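# Flip the chain and cap its pins with the plate

## Task

Turn the chain upside down so that the connecting link's pins face upward and all links rest flat on the block, then seat the cover plate onto both pins. The result must stay in place on its own; anything that holds only because the robot is still supporting it does not count.

## Robot and tools

Robot: two 6-joint arms with parallel grippers, left_arm and right_arm. Joint order for every row and every per-joint list: waist, shoulder, elbow, wrist pitch, wrist yaw, wrist roll, then the gripper opening. Stated joint ranges in rad, the same for both arms: waist -2.618..3.054, shoulder 0.000..3.142, elbow 0.000..3.142, wrist pitch -1.571..1.571, wrist yaw -1.571..1.571, wrist roll -2.094..2.094. The true ends can be off by up to 0.036 rad either way.

Frame: a single world frame for both arms. The origin sits on the table surface midway between the arms, +x points out over the table, +z points up, and left_arm is on the +y side. The arm names do not tell you which side of an image an arm appears on.

execute_actions(actions): actions is a list of up to 15 actions. Each action is a list of up to 15 rows, and each row is one 1/30 s control step. If an action has fewer than 15 rows, its last row repeats until the 0.5 s action is over. A row is one flat list of 14 numbers, each in [-1, 1], covering both arms even when only one moves. The first 7 are left_arm (6 joint values, then opening) and the next 7 are right_arm. Joint values are scaled offsets from the joint angles at the start of that action, not from the previous row. For a call's first action, the start is the last angles reported. A value of 1.0 equals 1.202 rad (waist), 1.258 (shoulder), 1.238 (elbow), 2.073 (wrist pitch), or 2.022 (wrist yaw and wrist roll). Opening is absolute: +1 is fully open and -1 is closed. An empty list moves nothing and just returns the state and images. An action is rejected for both arms if it would push a joint more than 0.036 rad beyond its range. If the first action is rejected, or any action is malformed, the whole call does nothing. A joint stopped at its real end shows the line "joint sent to its limit".

move(target, speed, blocking): target is one 14-number row in the same layout. Its joint values are scaled offsets from the "Joint positions" in the latest result that printed them, not from where the arm happens to be. The opening values are absolute and are sent immediately. All joints travel along paths that finish together, so the hand follows a curve, and the paths ignore obstacles and the other arm. speed is in rad/s for the joint with the longest travel, 0.01 to 2, default 0.5. A path lasts 0.5 to 10 s and is cut off at 10 s. blocking=false returns after 0.5 s while motion continues. Until you see that the move has ended, check with wait(0) or call stop before sending other actions or moves. The extra "move:" line gives the ending (done, off_target, moving, held, fault), limits=held or limits=none, and each arm's joint farthest from its target. Faster moves, and targets set further past a contact, hit and press harder.

wait(seconds): 0 to 10 s; the arms keep their last command. stop(): brakes a running move, and a fast move needs room to stop. The fingers are not stopped. zoom_image(camera, region): camera is one of cam_high, cam_low, cam_left_wrist, cam_right_wrist (each 504x504); region is [x0, y0, x1, y1] in pixels from the top-left corner, at most 504 by 504. A calibration per camera (K, distortion, T_world_to_cam) is supplied and may be a few degrees or millimetres off. finished_scene(scene): ends the current scene for good, using its number, and reports whether the goal was met.

Results: the state line gives each gripper's end_effector_position (m) and end_effector_quat_wxyz in the world frame. The reported point lies between the finger pads, just behind the tips, and can be off, especially at long reach. Fingers point along the gripper's +z and close along its y. Joint positions and Joint velocities list each arm's joints (rad, rad/s), then the pad gap (m; 0.087 when fully open). "Joint targets" shows what the joints are currently driven toward. grip_measured is the measured opening on the command scale, with about 1 mm of fixed error. "joint command not followed" means a clearance check altered some joint targets; everything else was still applied.

Motion limits: friction can leave a joint about 0.031 rad short, and smaller commands may do nothing. Each step's target stays within a set lead of the measured angle: 0.202 rad waist, 0.258 shoulder, 0.238 elbow, 0.573 wrist pitch, and 0.522 wrist yaw and roll. Targets are also scaled back if the hand would jump more than 70 mm. Large motions therefore take several actions, and an unfinished motion should be commanded again.

Gripping: to hold an object, command an opening about 0.02 below grip_measured; less than that gives a lighter hold. The pads manage about 20 N each, and a fast close can press too hard and spring open. Held parts may get brief tugs, and loose ones may be nudged.

Heat: holding loads warms the motors. MOTOR HOT appears from 75 °C. At 90 °C the arm is halted for 10 s, and at 100 °C the arm goes limp and drops what it holds. Both are reported as OVER-TEMPERATURE FAULT lines. Release loads rather than hold them for long. The simulation keeps running while you compose a reply, and the arms hold their last command during that time.

Avoid: knocking or placing anything off the table, letting the arms collide or press on each other, hard impacts, fast closes, and letting go of parts so they fall. Before ending, open the grippers, back away, and confirm that the chain and plate stay put without support.

Each tool is called after "Request:" as a command line: name --argument value for each argument, lists and objects as JSON in quotes; but a table of rows of numbers goes row by row, as --pt "numbers of a row", without its own name.

## Session

Request:
execute_actions --actions '[]'

Scene clock: 0.00 s.
left_arm: end_effector_position=(+0.5582, +0.6657, +0.2757) grip_measured=+1.000 end_effector_quat_wxyz=(+0.622, -0.627, +0.332, -0.331) | right_arm: end_effector_position=(+0.5245, -0.0628, +0.1398) grip_measured=+0.983 end_effector_quat_wxyz=(+0.585, +0.170, +0.751, -0.255)
Joint names: [waist, shoulder, elbow, wrist pitch, wrist yaw, wrist roll]
Joint positions: left_arm=[ 0.475  1.982  1.426  0.549 -0.028 -1.573  0.087] | right_arm=[0.811 2.235 1.707 0.003 1.193 0.306 0.087]
Joint velocities: left_arm=[-0.002 -0.042 -0.002 -0.037  0.022  0.037  0.   ] | right_arm=[-0.002  0.017 -0.012 -0.022  0.007  0.037 -0.001]
Joint targets: left_arm=[0.475 1.982 1.426 0.549 -0.028 -1.573] | right_arm=[0.811 2.235 1.707 0.003 1.193 0.306]

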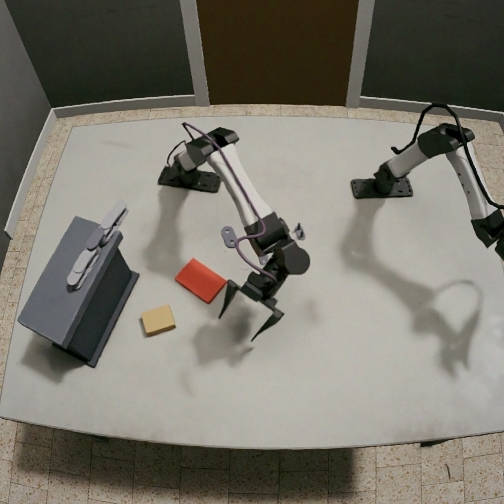

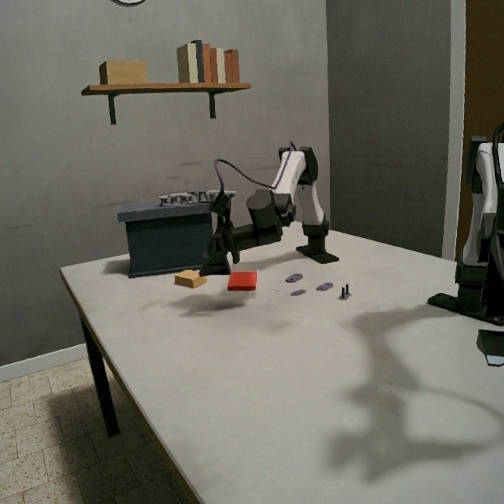

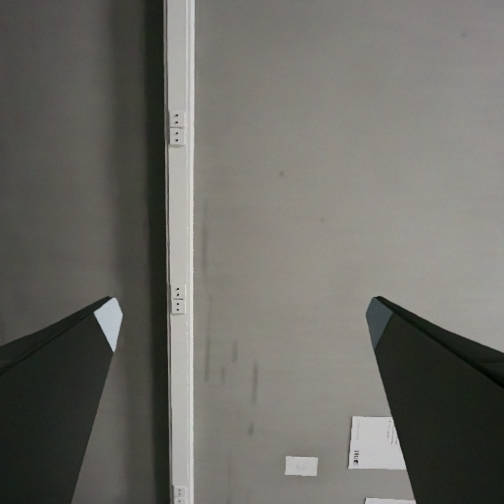

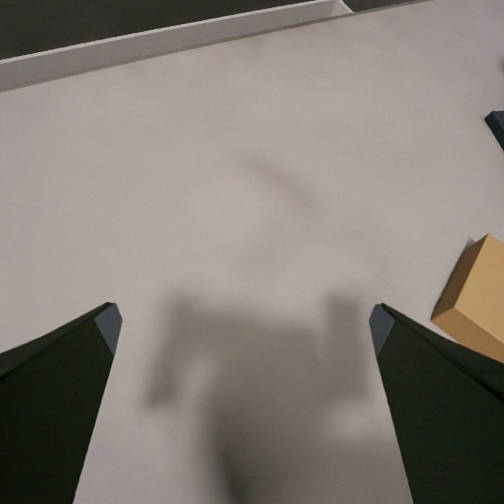

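Request:
zoom_image --camera "cam_high" --region '[0, 180, 200, 380]'

Request:
zoom_image --camera "cam_low" --region '[100, 160, 260, 320]'

Request:
zoom_image --camera "cam_low" --region '[260, 240, 380, 330]'

Region (0, 180, 200, 380) of cam_high's 504x504 image, scaled by 2.520, with more detail than that image has.

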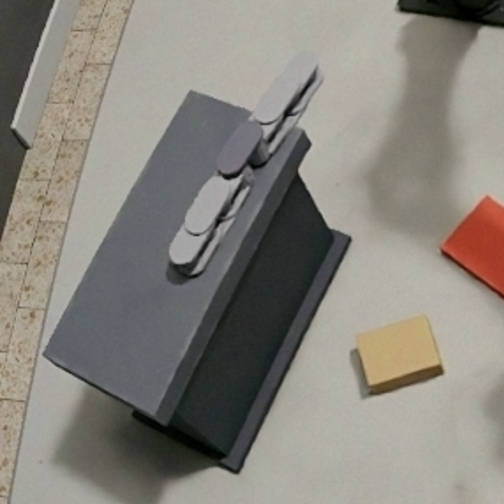

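Region (100, 160, 260, 320) of cam_low's 504x504 image, scaled by 3.150, with more detail than that image has.

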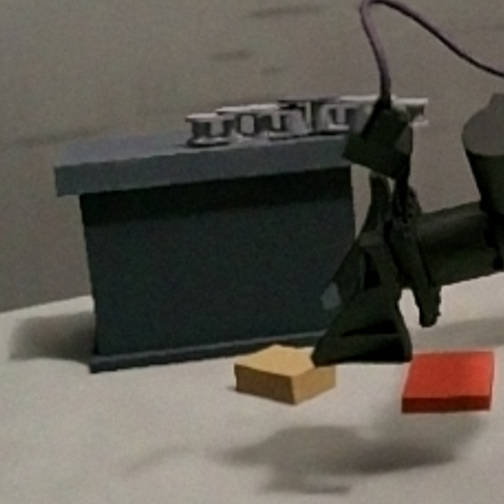

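Region (260, 240, 380, 330) of cam_low's 504x504 image, scaled by 4.200, with more detail than that image has; it fills the top 378 rows of this view, and the rest is white.

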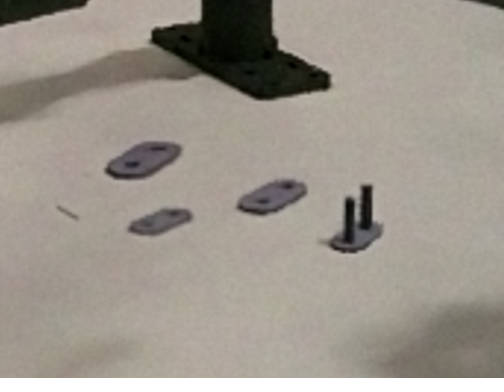

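Request:
move --target '[-0.3,-1,-0.6,-0.3,0,0,1,-0.4,-1,-0.4,-0.2,-0.59,-0.151,1]' --speed 0.7

Scene clock: 44.40 s.
left_arm: end_effector_position=(+0.3407, +0.3984, +0.3164) grip_measured=+1.000 end_effector_quat_wxyz=(-0.528, +0.584, -0.458, +0.413) | right_arm: end_effector_position=(+0.3287, -0.1935, +0.3725) grip_measured=+0.983 end_effector_quat_wxyz=(+0.650, -0.046, +0.757, +0.042)
Joint names: [waist, shoulder, elbow, wrist pitch, wrist yaw, wrist roll]
Joint positions: left_arm=[ 0.123  0.739  0.699 -0.062 -0.028 -1.573  0.087] | right_arm=[ 0.339  0.984  1.231 -0.399  0.01   0.005  0.087]
Joint velocities: left_arm=[ 0.012 -0.007  0.002  0.007  0.022  0.007  0.   ] | right_arm=[ 0.002 -0.002 -0.007 -0.022 -0.051 -0.037 -0.   ]
Joint targets: left_arm=[0.115 0.724 0.684 -0.073 -0.028 -1.573] | right_arm=[0.330 0.977 1.211 -0.412 -0.000 0.000]
move: done; limits=none; left_arm: farthest joint: the elbow, 0.016 radians from its target (0.743 radians at the start); right_arm: farthest joint: the elbow, 0.019 radians from its target (0.495 radians at the start)
camera_calibration (this result's frames):
cam_left_wrist: T_world_to_cam=[[0.0804672, 0.0311743, 0.99627, -0.354743], [-0.586139, -0.806952, 0.072592, 0.516922], [0.806205, -0.589794, -0.0466607, 0.11507], [0, 0, 0, 1]] pos_world=[0.238764, 0.496057, 0.321265]
cam_right_wrist: T_world_to_cam=[[0.117462, -0.992905, 0.0185046, -0.244077], [-0.847344, -0.109925, -0.519542, 0.473964], [0.51789, 0.0453466, -0.854244, 0.295509], [0, 0, 0, 1]] pos_world=[0.277239, -0.203645, 0.503198]

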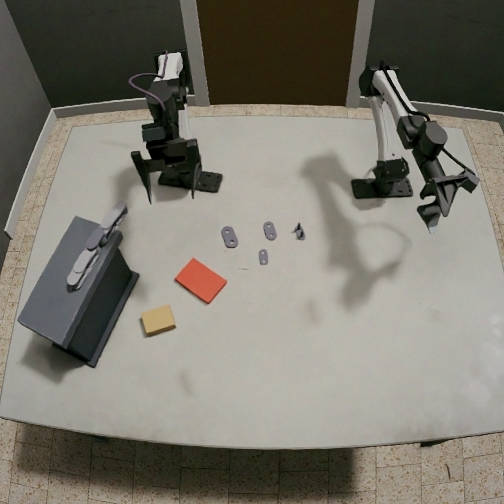

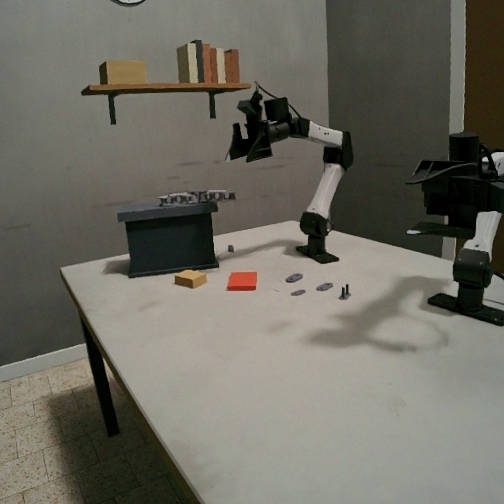

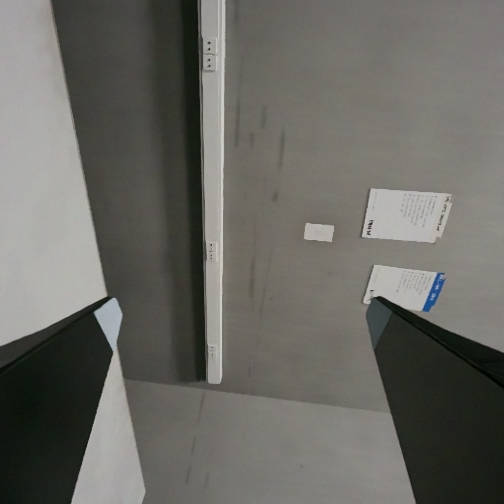

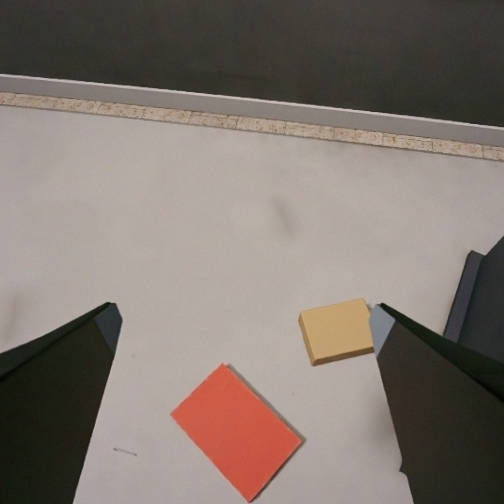

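Request:
move --target '[0,0,0,0,0,0,1,-0.43,-0.25,-0.2,0,0,0,1]' --speed 0.6

Request:
zoom_image --camera "cam_low" --region '[140, 160, 260, 240]'

Request:
zoom_image --camera "cam_high" --region '[200, 200, 320, 290]'

Scene clock: 53.97 s.
left_arm: end_effector_position=(+0.3407, +0.3984, +0.3164) grip_measured=+1.000 end_effector_quat_wxyz=(-0.528, +0.584, -0.458, +0.413) | right_arm: end_effector_position=(+0.2496, -0.3385, +0.3542) grip_measured=+0.983 end_effector_quat_wxyz=(+0.668, +0.141, +0.720, -0.128)
Joint names: [waist, shoulder, elbow, wrist pitch, wrist yaw, wrist roll]
Joint positions: left_arm=[ 0.123  0.739  0.699 -0.062 -0.028 -1.573  0.087] | right_arm=[-0.169  0.684  1.005 -0.397  0.008  0.005  0.087]
Joint velocities: left_arm=[-0.012 -0.002 -0.012  0.037 -0.007 -0.037  0.   ] | right_arm=[-0.022 -0.017 -0.007 -0.007 -0.037  0.022  0.   ]
Joint targets: left_arm=[0.123 0.739 0.699 -0.061 -0.028 -1.573] | right_arm=[-0.178 0.669 0.983 -0.399 0.010 0.005]
move: off_target (right_arm); limits=none; left_arm: farthest joint: the waist, 0.000 radians from its target (0.000 radians at the start); right_arm: farthest joint: the elbow, 0.021 radians from its target (0.247 radians at the start)
camera_calibration (this result's frames):
cam_left_wrist: T_world_to_cam=[[0.0804672, 0.0311743, 0.99627, -0.354743], [-0.586139, -0.806952, 0.072592, 0.516922], [0.806205, -0.589794, -0.0466607, 0.11507], [0, 0, 0, 1]] pos_world=[0.238764, 0.496057, 0.321265]
cam_right_wrist: T_world_to_cam=[[-0.380329, -0.924693, 0.0170759, -0.230574], [-0.755025, 0.299775, -0.583156, 0.519642], [0.534122, -0.234684, -0.81218, 0.2137], [0, 0, 0, 1]] pos_world=[0.190507, -0.318834, 0.480533]

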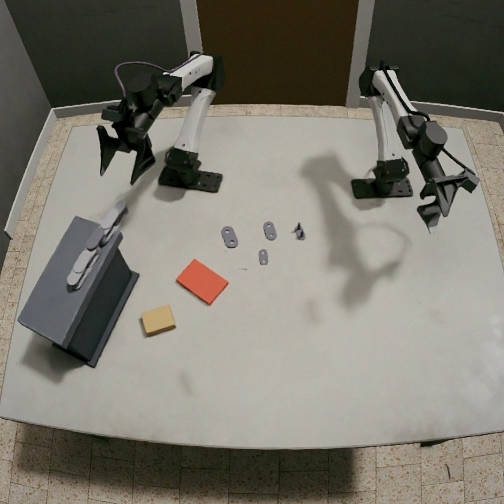

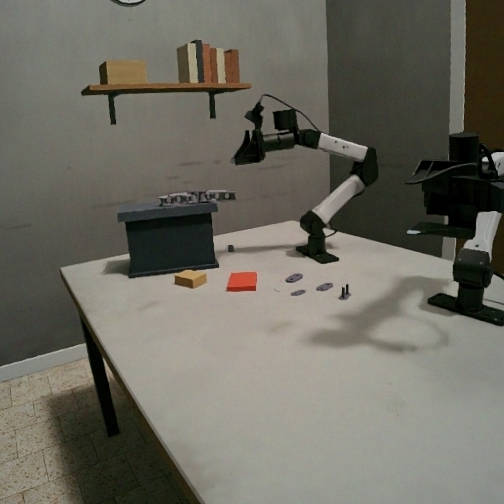

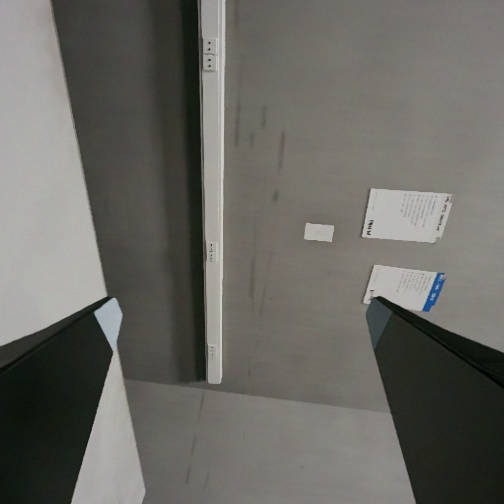

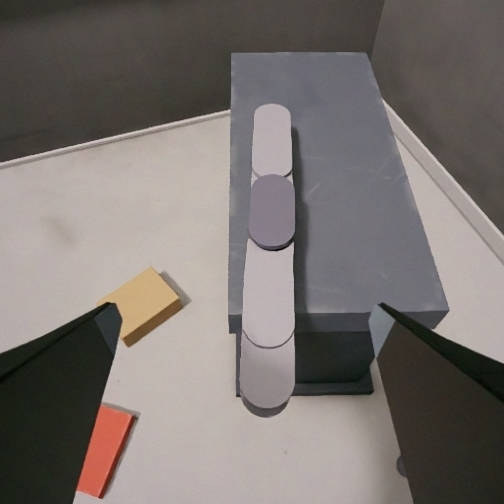

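Region (140, 160, 260, 240) of cam_low's 504x504 image, scaled by 4.200, with more detail than that image has.

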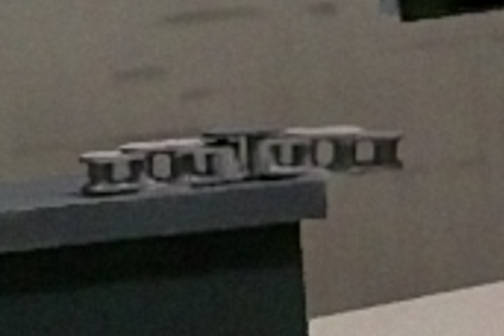

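Region (200, 200, 320, 290) of cam_high's 504x504 image, scaled by 4.200, with more detail than that image has; it fills the top 378 rows of this view, and the rest is white.

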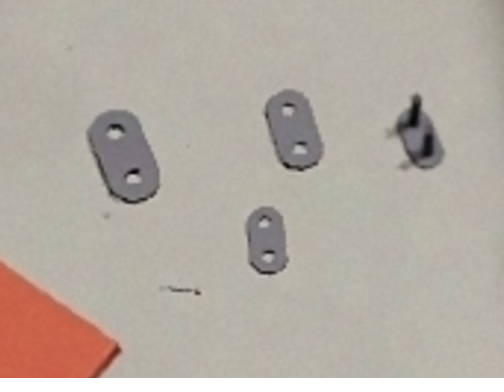

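Request:
move --target '[0,0,0,0,0,0,1,-0.048,-0.12,-0.1,0.02,0,-0.78,1]' --speed 0.8

Scene clock: 63.43 s.
left_arm: end_effector_position=(+0.3407, +0.3984, +0.3164) grip_measured=+1.000 end_effector_quat_wxyz=(-0.528, +0.584, -0.458, +0.413) | right_arm: end_effector_position=(+0.2078, -0.3803, +0.3891) grip_measured=+0.983 end_effector_quat_wxyz=(+0.381, -0.382, +0.600, -0.591)
Joint names: [waist, shoulder, elbow, wrist pitch, wrist yaw, wrist roll]
Joint positions: left_arm=[ 0.123  0.739  0.699 -0.062 -0.028 -1.573  0.087] | right_arm=[-0.218  0.549  0.901 -0.363  0.008 -1.564  0.087]
Joint velocities: left_arm=[-0.007  0.002 -0.007 -0.037 -0.022 -0.007  0.   ] | right_arm=[-0.022 -0.017  0.002 -0.007  0.022  0.022  0.001]
Joint targets: left_arm=[0.123 0.739 0.699 -0.062 -0.028 -1.573] | right_arm=[-0.227 0.533 0.881 -0.356 0.008 -1.572]
move: done; limits=none; left_arm: farthest joint: the waist, 0.000 radians from its target (0.000 radians at the start); right_arm: farthest joint: the elbow, 0.020 radians from its target (0.124 radians at the start)
camera_calibration (this result's frames):
cam_left_wrist: T_world_to_cam=[[0.0804672, 0.0311743, 0.99627, -0.354743], [-0.586139, -0.806952, 0.072592, 0.516922], [0.806205, -0.589794, -0.0466607, 0.11507], [0, 0, 0, 1]] pos_world=[0.238764, 0.496057, 0.321265]
cam_right_wrist: T_world_to_cam=[[0.00780394, 0.0123482, 0.999893, -0.392456], [-0.964485, -0.263918, 0.0107869, 0.119043], [0.264023, -0.964466, 0.00985009, -0.286655], [0, 0, 0, 1]] pos_world=[0.193561, -0.240205, 0.393954]

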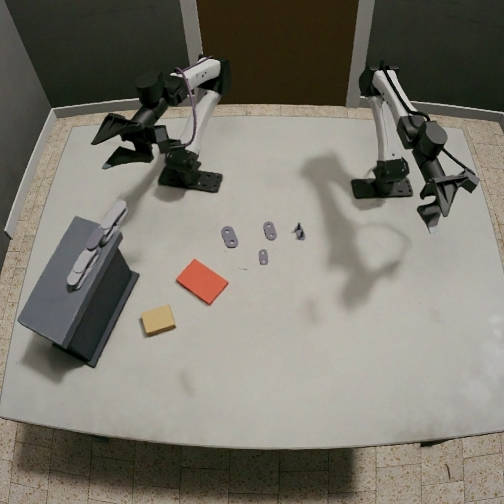

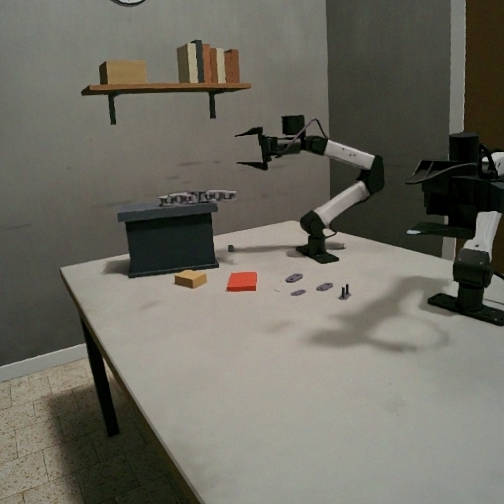

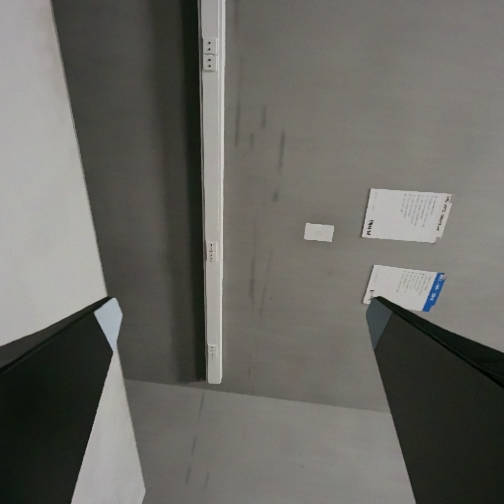

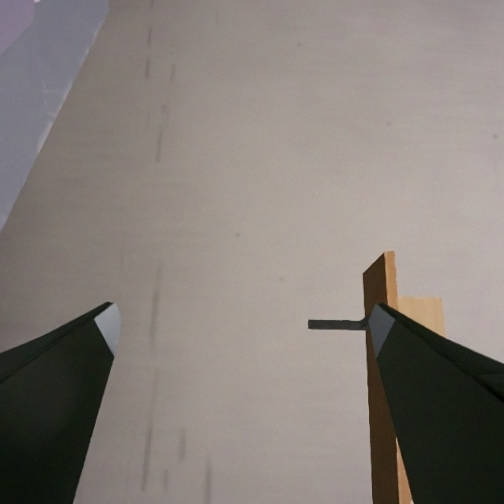

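Request:
move --target '[0,0,0,0,0,0,1,0.45,0.05,-0.15,0.12,0.122,0,1]' --speed 0.6

Request:
move --target '[0,0,0,0,0,0,1,0,0.14,-0.4,0.312,0,0,1]' --speed 0.5

Scene clock: 87.83 s.
left_arm: end_effector_position=(+0.3407, +0.3984, +0.3164) grip_measured=+1.000 end_effector_quat_wxyz=(-0.528, +0.584, -0.458, +0.413) | right_arm: end_effector_position=(+0.2722, -0.2900, +0.3580) grip_measured=+0.983 end_effector_quat_wxyz=(+0.471, -0.459, +0.531, -0.534)
Joint names: [waist, shoulder, elbow, wrist pitch, wrist yaw, wrist roll]
Joint positions: left_arm=[ 0.123  0.739  0.699 -0.062 -0.028 -1.573  0.087] | right_arm=[ 0.315  0.596  0.733 -0.122  0.245 -1.565  0.087]
Joint velocities: left_arm=[-0.017 -0.012  0.022  0.007 -0.007 -0.066  0.   ] | right_arm=[-0.002 -0.002 -0.002 -0.051 -0.051  0.037 -0.   ]
Joint targets: left_arm=[0.123 0.739 0.699 -0.062 -0.028 -1.573] | right_arm=[0.323 0.612 0.716 -0.114 0.255 -1.565]
move: done; limits=none; left_arm: farthest joint: the waist, 0.000 radians from its target (0.000 radians at the start); right_arm: farthest joint: the elbow, 0.018 radians from its target (0.186 radians at the start)
camera_calibration (this result's frames):
cam_left_wrist: T_world_to_cam=[[0.0804672, 0.0311743, 0.99627, -0.354743], [-0.586139, -0.806952, 0.072592, 0.516922], [0.806205, -0.589794, -0.0466607, 0.11507], [0, 0, 0, 1]] pos_world=[0.238764, 0.496057, 0.321265]
cam_right_wrist: T_world_to_cam=[[-0.0221651, 0.0145771, 0.999648, -0.354033], [-0.845756, -0.533458, -0.0109738, 0.102617], [0.53311, -0.845701, 0.0241529, -0.260184], [0, 0, 0, 1]] pos_world=[0.217649, -0.160135, 0.361319]

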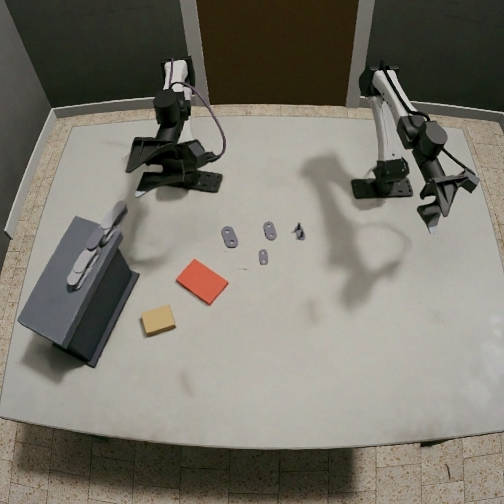

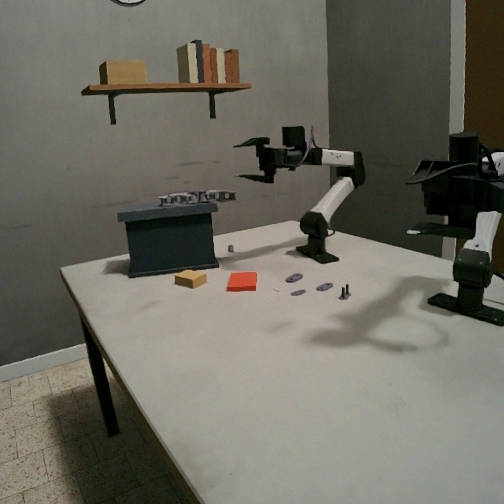

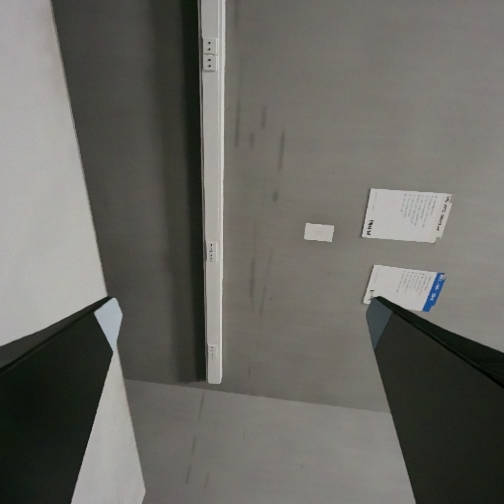

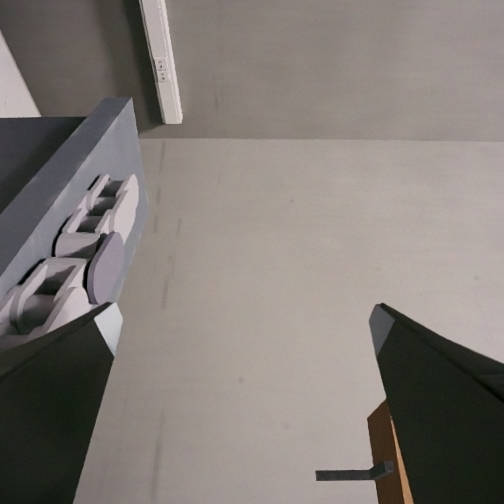

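Scene clock: 89.93 s.
left_arm: end_effector_position=(+0.3407, +0.3984, +0.3164) grip_measured=+1.000 end_effector_quat_wxyz=(-0.528, +0.584, -0.458, +0.413) | right_arm: end_effector_position=(+0.3075, -0.2861, +0.2325) grip_measured=+0.983 end_effector_quat_wxyz=(+0.471, -0.459, +0.531, -0.534)
Joint names: [waist, shoulder, elbow, wrist pitch, wrist yaw, wrist roll]
Joint positions: left_arm=[ 0.123  0.739  0.699 -0.062 -0.028 -1.573  0.087] | right_arm=[ 0.315  0.756  0.254  0.517  0.245 -1.565  0.087]
Joint velocities: left_arm=[ 0.007 -0.002 -0.007  0.007  0.051 -0.022  0.   ] | right_arm=[-0.007 -0.002  0.012  0.007  0.037  0.007  0.001]
Joint targets: left_arm=[0.123 0.739 0.699 -0.062 -0.028 -1.573] | right_arm=[0.315 0.772 0.238 0.525 0.245 -1.565]
move: done; limits=none; left_arm: farthest joint: the waist, 0.000 radians from its target (0.000 radians at the start); right_arm: farthest joint: the shoulder, 0.016 radians from its target (0.176 radians at the start)
camera_calibration (this result's frames):
cam_left_wrist: T_world_to_cam=[[0.0804672, 0.0311743, 0.99627, -0.354743], [-0.586139, -0.806952, 0.072592, 0.516922], [0.806205, -0.589794, -0.0466607, 0.11507], [0, 0, 0, 1]] pos_world=[0.238764, 0.496057, 0.321265]
cam_right_wrist: T_world_to_cam=[[-0.0217861, 0.014619, 0.999656, -0.227975], [-0.84576, -0.533458, -0.0106308, 0.13308], [0.533119, -0.8457, 0.0239861, -0.272636], [0, 0, 0, 1]] pos_world=[0.252934, -0.156243, 0.235851]

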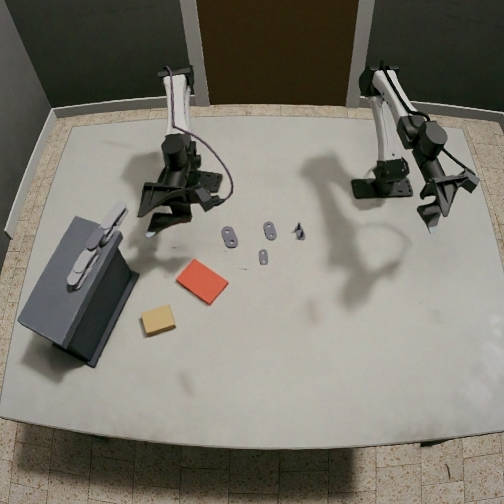

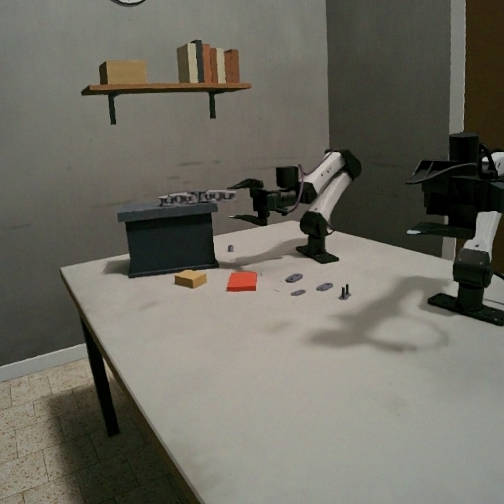

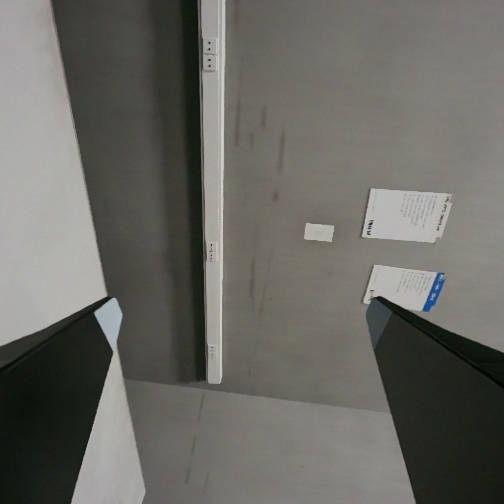

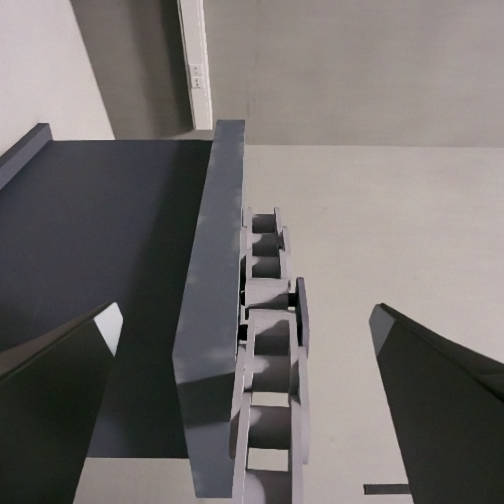

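Request:
move --target '[0,0,0,0,0,0,1,-0.12,-0.04,0.076,-0.065,0,0,1]' --speed 0.3

Request:
move --target '[0,0,0,0,0,0,1,-0.125,0,0,0,0,0,1]' --speed 0.2

Scene clock: 95.30 s.
left_arm: end_effector_position=(+0.3407, +0.3984, +0.3164) grip_measured=+1.000 end_effector_quat_wxyz=(-0.528, +0.584, -0.458, +0.413) | right_arm: end_effector_position=(+0.2976, -0.3280, +0.2512) grip_measured=+0.983 end_effector_quat_wxyz=(+0.431, -0.425, +0.563, -0.563)
Joint names: [waist, shoulder, elbow, wrist pitch, wrist yaw, wrist roll]
Joint positions: left_arm=[ 0.123  0.739  0.699 -0.062 -0.028 -1.573  0.087] | right_arm=[ 0.179  0.721  0.331  0.396  0.245 -1.565  0.087]
Joint velocities: left_arm=[ 0.027 -0.007  0.027  0.051 -0.037  0.007  0.   ] | right_arm=[-0.017  0.012 -0.012  0.007 -0.051  0.051 -0.001]
Joint targets: left_arm=[0.123 0.739 0.699 -0.062 -0.028 -1.573] | right_arm=[0.170 0.706 0.348 0.383 0.245 -1.565]
move: done; limits=none; left_arm: farthest joint: the waist, 0.000 radians from its target (0.000 radians at the start); right_arm: farthest joint: the elbow, 0.017 radians from its target (0.094 radians at the start)
camera_calibration (this result's frames):
cam_left_wrist: T_world_to_cam=[[0.0804672, 0.0311743, 0.99627, -0.354743], [-0.586139, -0.806952, 0.072592, 0.516922], [0.806205, -0.589794, -0.0466607, 0.11507], [0, 0, 0, 1]] pos_world=[0.238764, 0.496057, 0.321265]
cam_right_wrist: T_world_to_cam=[[-0.0104563, 0.0171966, 0.999797, -0.24889], [-0.910256, -0.414039, -0.00239839, 0.158862], [0.413914, -0.910097, 0.0199826, -0.287897], [0, 0, 0, 1]] pos_world=[0.261167, -0.191958, 0.254974]

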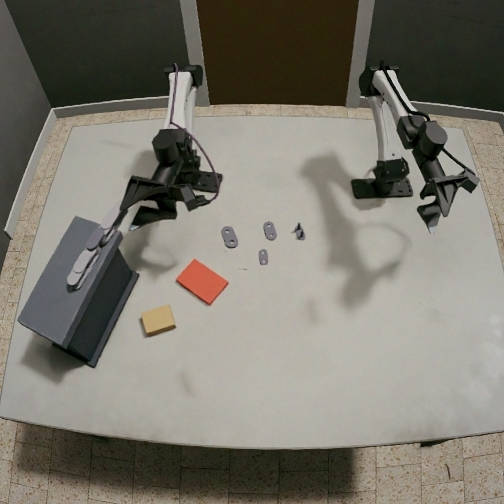

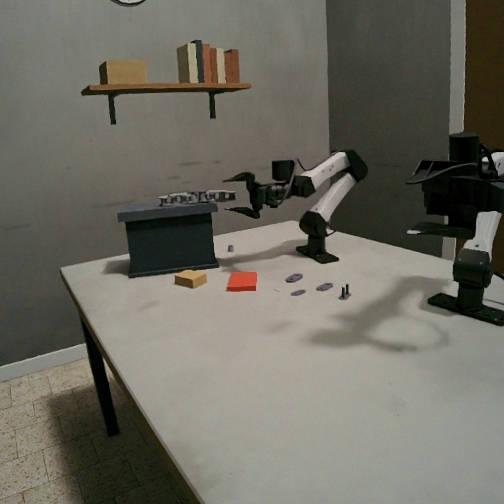

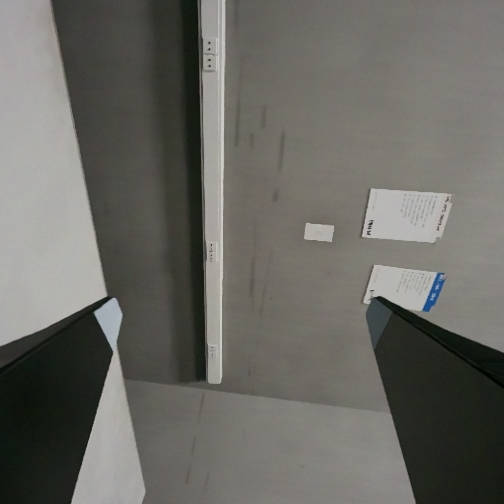

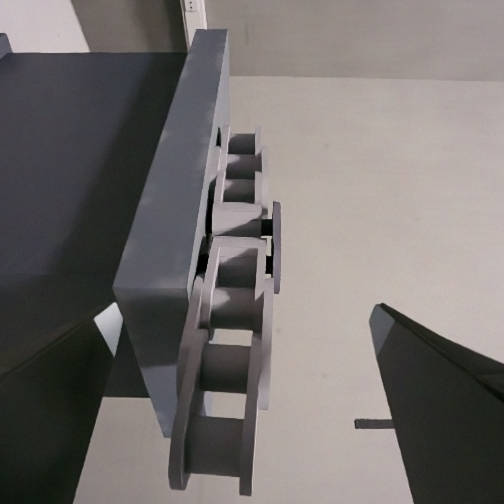

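Scene clock: 96.37 s.
left_arm: end_effector_position=(+0.3407, +0.3984, +0.3164) grip_measured=+1.000 end_effector_quat_wxyz=(-0.528, +0.584, -0.458, +0.413) | right_arm: end_effector_position=(+0.2817, -0.3698, +0.2512) grip_measured=+0.983 end_effector_quat_wxyz=(+0.390, -0.384, +0.592, -0.592)
Joint names: [waist, shoulder, elbow, wrist pitch, wrist yaw, wrist roll]
Joint positions: left_arm=[ 0.123  0.739  0.699 -0.062 -0.028 -1.573  0.087] | right_arm=[ 0.037  0.721  0.331  0.396  0.245 -1.565  0.087]
Joint velocities: left_arm=[-0.017 -0.022 -0.007 -0.007 -0.007 -0.051  0.   ] | right_arm=[-0.002 -0.007  0.012  0.007 -0.022  0.051 -0.   ]
Joint targets: left_arm=[0.123 0.739 0.699 -0.062 -0.028 -1.573] | right_arm=[0.029 0.721 0.331 0.396 0.245 -1.565]
move: done; limits=none; left_arm: farthest joint: the waist, 0.000 radians from its target (0.000 radians at the start); right_arm: farthest joint: the waist, 0.009 radians from its target (0.150 radians at the start)
camera_calibration (this result's frames):
cam_left_wrist: T_world_to_cam=[[0.0804672, 0.0311743, 0.99627, -0.354743], [-0.586139, -0.806952, 0.072592, 0.516922], [0.806205, -0.589794, -0.0466607, 0.11507], [0, 0, 0, 1]] pos_world=[0.238764, 0.496057, 0.321265]
cam_right_wrist: T_world_to_cam=[[-0.00792613, 0.0184996, 0.999797, -0.248568], [-0.959557, -0.281503, -0.00239839, 0.190017], [0.281401, -0.959382, 0.0199826, -0.300301], [0, 0, 0, 1]] pos_world=[0.264867, -0.230015, 0.254974]

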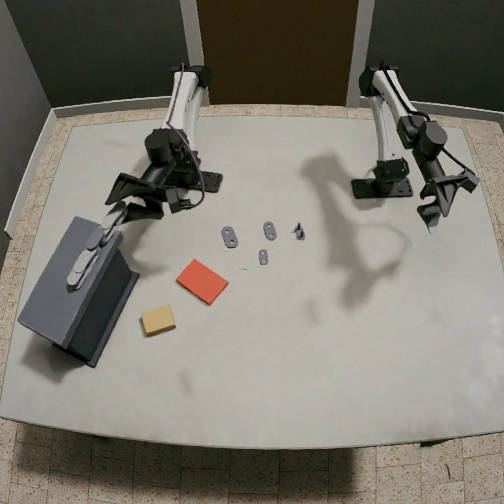

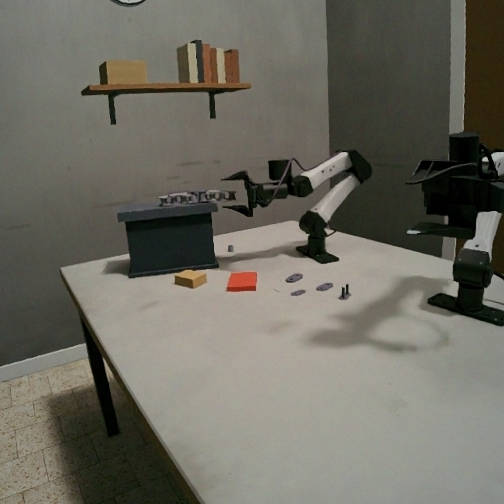

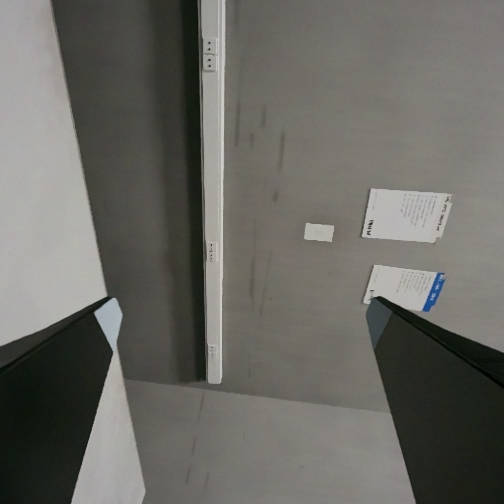

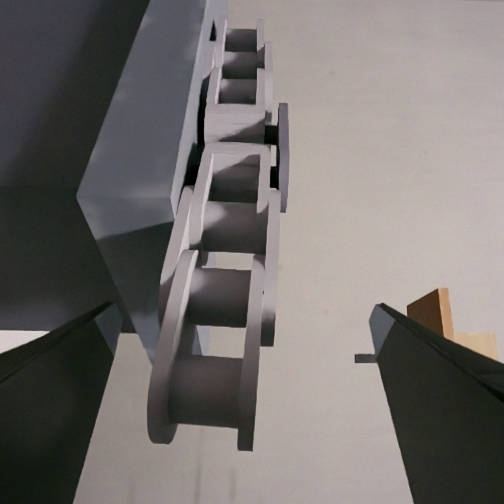

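Request:
zoom_image --camera "cam_high" --region '[70, 160, 190, 260]'

Request:
zoom_image --camera "cam_low" --region '[180, 160, 280, 230]'

Region (70, 160, 190, 260) of cam_high's 504x504 image, scaled by 4.200, with more detail than that image has.

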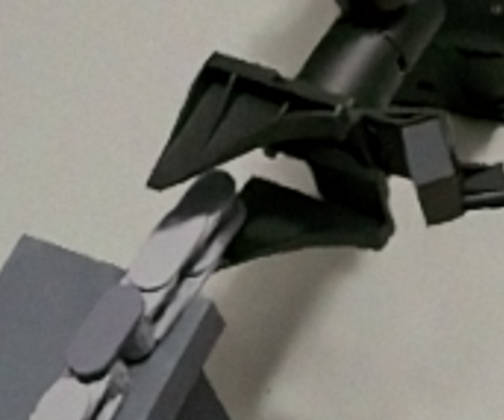

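Region (180, 160, 280, 230) of cam_low's 504x504 image, scaled by 5.040, with more detail than that image has; it fills the top 353 rows of this view, and the rest is white.

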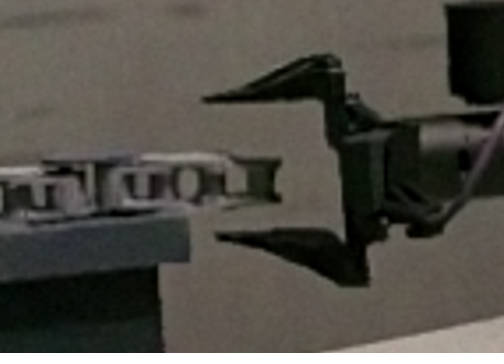

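Request:
move --target '[0,0,0,0,0,0,1,-0.015,0.076,-0.03,0.049,0,0,0.4]' --speed 0.15

Request:
zoom_image --camera "cam_high" --region '[70, 160, 190, 260]'

Scene clock: 104.10 s.
left_arm: end_effector_position=(+0.3407, +0.3984, +0.3164) grip_measured=+1.000 end_effector_quat_wxyz=(-0.528, +0.584, -0.458, +0.413) | right_arm: end_effector_position=(+0.2899, -0.3740, +0.2412) grip_measured=+0.400 end_effector_quat_wxyz=(+0.386, -0.382, +0.594, -0.593)
Joint names: [waist, shoulder, elbow, wrist pitch, wrist yaw, wrist roll]
Joint positions: left_arm=[ 0.123  0.739  0.699 -0.062 -0.028 -1.573  0.087] | right_arm=[ 0.029  0.8    0.312  0.49   0.245 -1.565  0.061]
Joint velocities: left_arm=[-0.012 -0.022  0.022 -0.007  0.007  0.037  0.   ] | right_arm=[-0.002  0.007 -0.007  0.007 -0.022 -0.022  0.   ]
Joint targets: left_arm=[0.123 0.739 0.699 -0.062 -0.028 -1.573] | right_arm=[0.019 0.817 0.294 0.497 0.245 -1.565]
move: done; limits=none; left_arm: farthest joint: the waist, 0.000 radians from its target (0.000 radians at the start); right_arm: farthest joint: the elbow, 0.018 radians from its target (0.037 radians at the start)
camera_calibration (this result's frames):
cam_left_wrist: T_world_to_cam=[[0.0804672, 0.0311743, 0.99627, -0.354743], [-0.586139, -0.806952, 0.072592, 0.516922], [0.806205, -0.589794, -0.0466607, 0.11507], [0, 0, 0, 1]] pos_world=[0.238764, 0.496057, 0.321265]
cam_right_wrist: T_world_to_cam=[[-0.00400854, 0.0178997, 0.999832, -0.239791], [-0.961993, -0.273072, 0.0010319, 0.199637], [0.273045, -0.961827, 0.018314, -0.304474], [0, 0, 0, 1]] pos_world=[0.274224, -0.234044, 0.24512]

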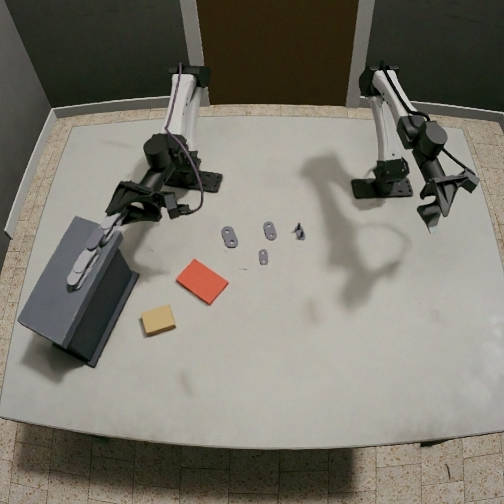

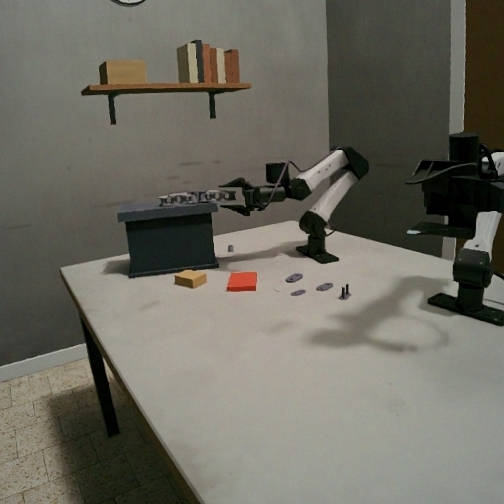

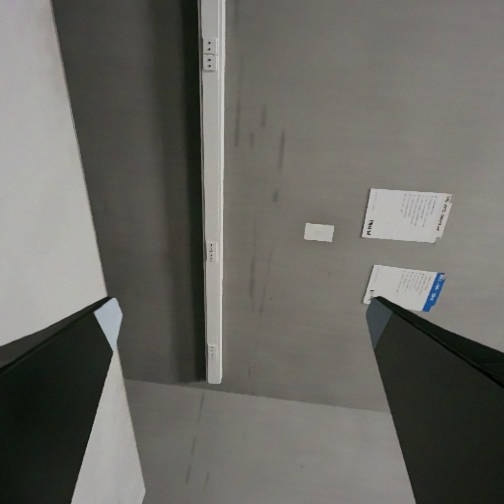

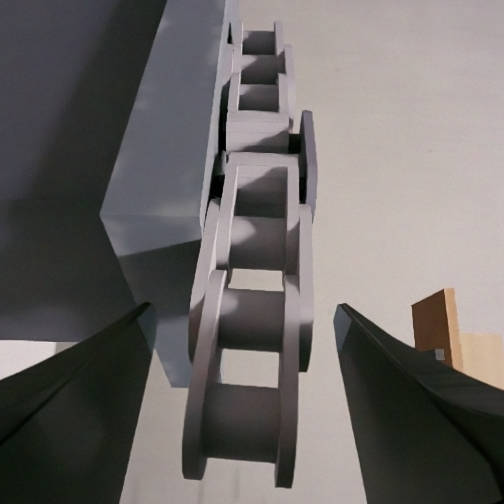

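Region (70, 160, 190, 260) of cam_high's 504x504 image, scaled by 4.200, with more detail than that image has.

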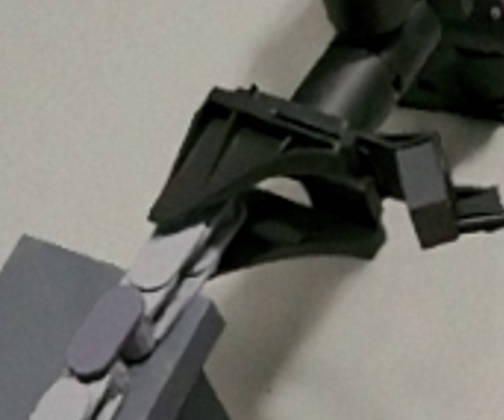

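Request:
move --target '[0,0,0,0,0,0,1,0,0,0,0.01,0,0,-0.03]' --speed 0.05

Request:
zoom_image --camera "cam_high" --region '[70, 160, 190, 260]'

Scene clock: 107.20 s.
left_arm: end_effector_position=(+0.3407, +0.3984, +0.3164) grip_measured=+1.000 end_effector_quat_wxyz=(-0.528, +0.584, -0.458, +0.413) | right_arm: end_effector_position=(+0.2898, -0.3740, +0.2443) grip_measured=-0.030 end_effector_quat_wxyz=(+0.390, -0.379, +0.591, -0.596)
Joint names: [waist, shoulder, elbow, wrist pitch, wrist yaw, wrist roll]
Joint positions: left_arm=[ 0.123  0.739  0.699 -0.062 -0.028 -1.573  0.087] | right_arm=[ 0.029  0.8    0.312  0.503  0.245 -1.565  0.042]
Joint velocities: left_arm=[-0.012 -0.002 -0.027  0.007  0.022 -0.081  0.   ] | right_arm=[-0.002 -0.007 -0.007 -0.007  0.007  0.022 -0.003]
Joint targets: left_arm=[0.123 0.739 0.699 -0.062 -0.028 -1.573] | right_arm=[0.029 0.800 0.312 0.510 0.245 -1.565]
move: done; limits=none; left_arm: farthest joint: the waist, 0.000 radians from its target (0.000 radians at the start); right_arm: farthest joint: the wrist pitch, 0.008 radians from its target (0.021 radians at the start)
camera_calibration (this result's frames):
cam_left_wrist: T_world_to_cam=[[0.0804672, 0.0311743, 0.99627, -0.354743], [-0.586139, -0.806952, 0.072592, 0.516922], [0.806205, -0.589794, -0.0466607, 0.11507], [0, 0, 0, 1]] pos_world=[0.238764, 0.496057, 0.321265]
cam_right_wrist: T_world_to_cam=[[-0.0167747, 0.0201731, 0.999656, -0.238234], [-0.961932, -0.273083, -0.0106308, 0.202441], [0.272775, -0.961779, 0.0239861, -0.305809], [0, 0, 0, 1]] pos_world=[0.274155, -0.234032, 0.247639]

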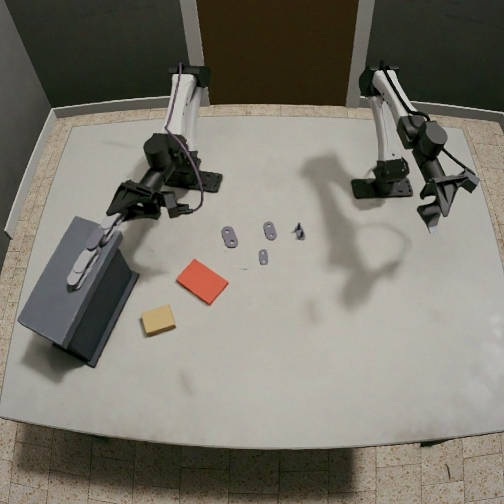

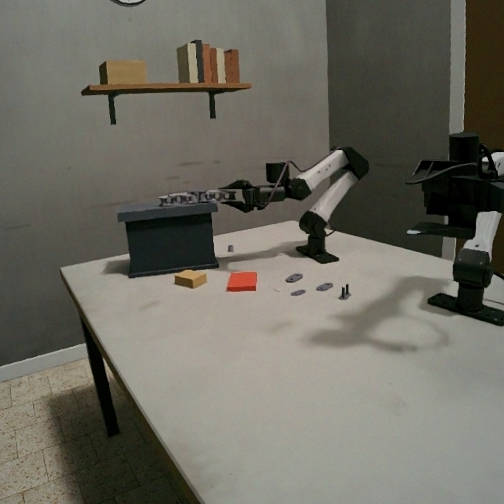

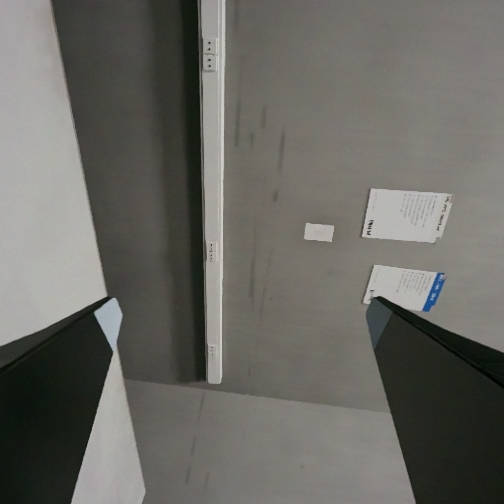

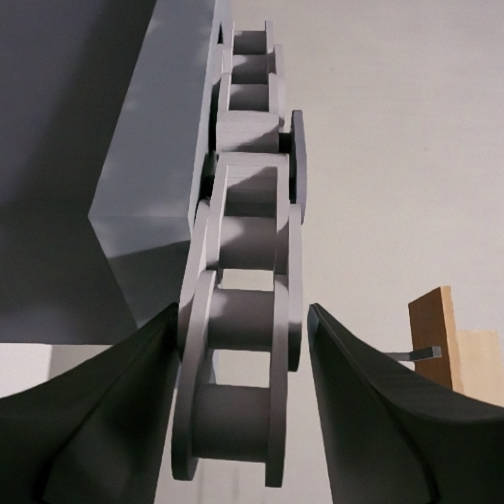

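Region (70, 160, 190, 260) of cam_high's 504x504 image, scaled by 4.200, with more detail than that image has.

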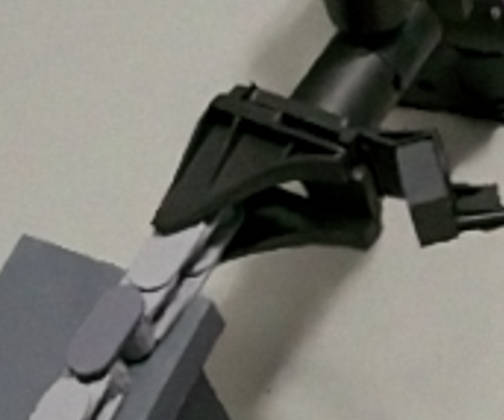

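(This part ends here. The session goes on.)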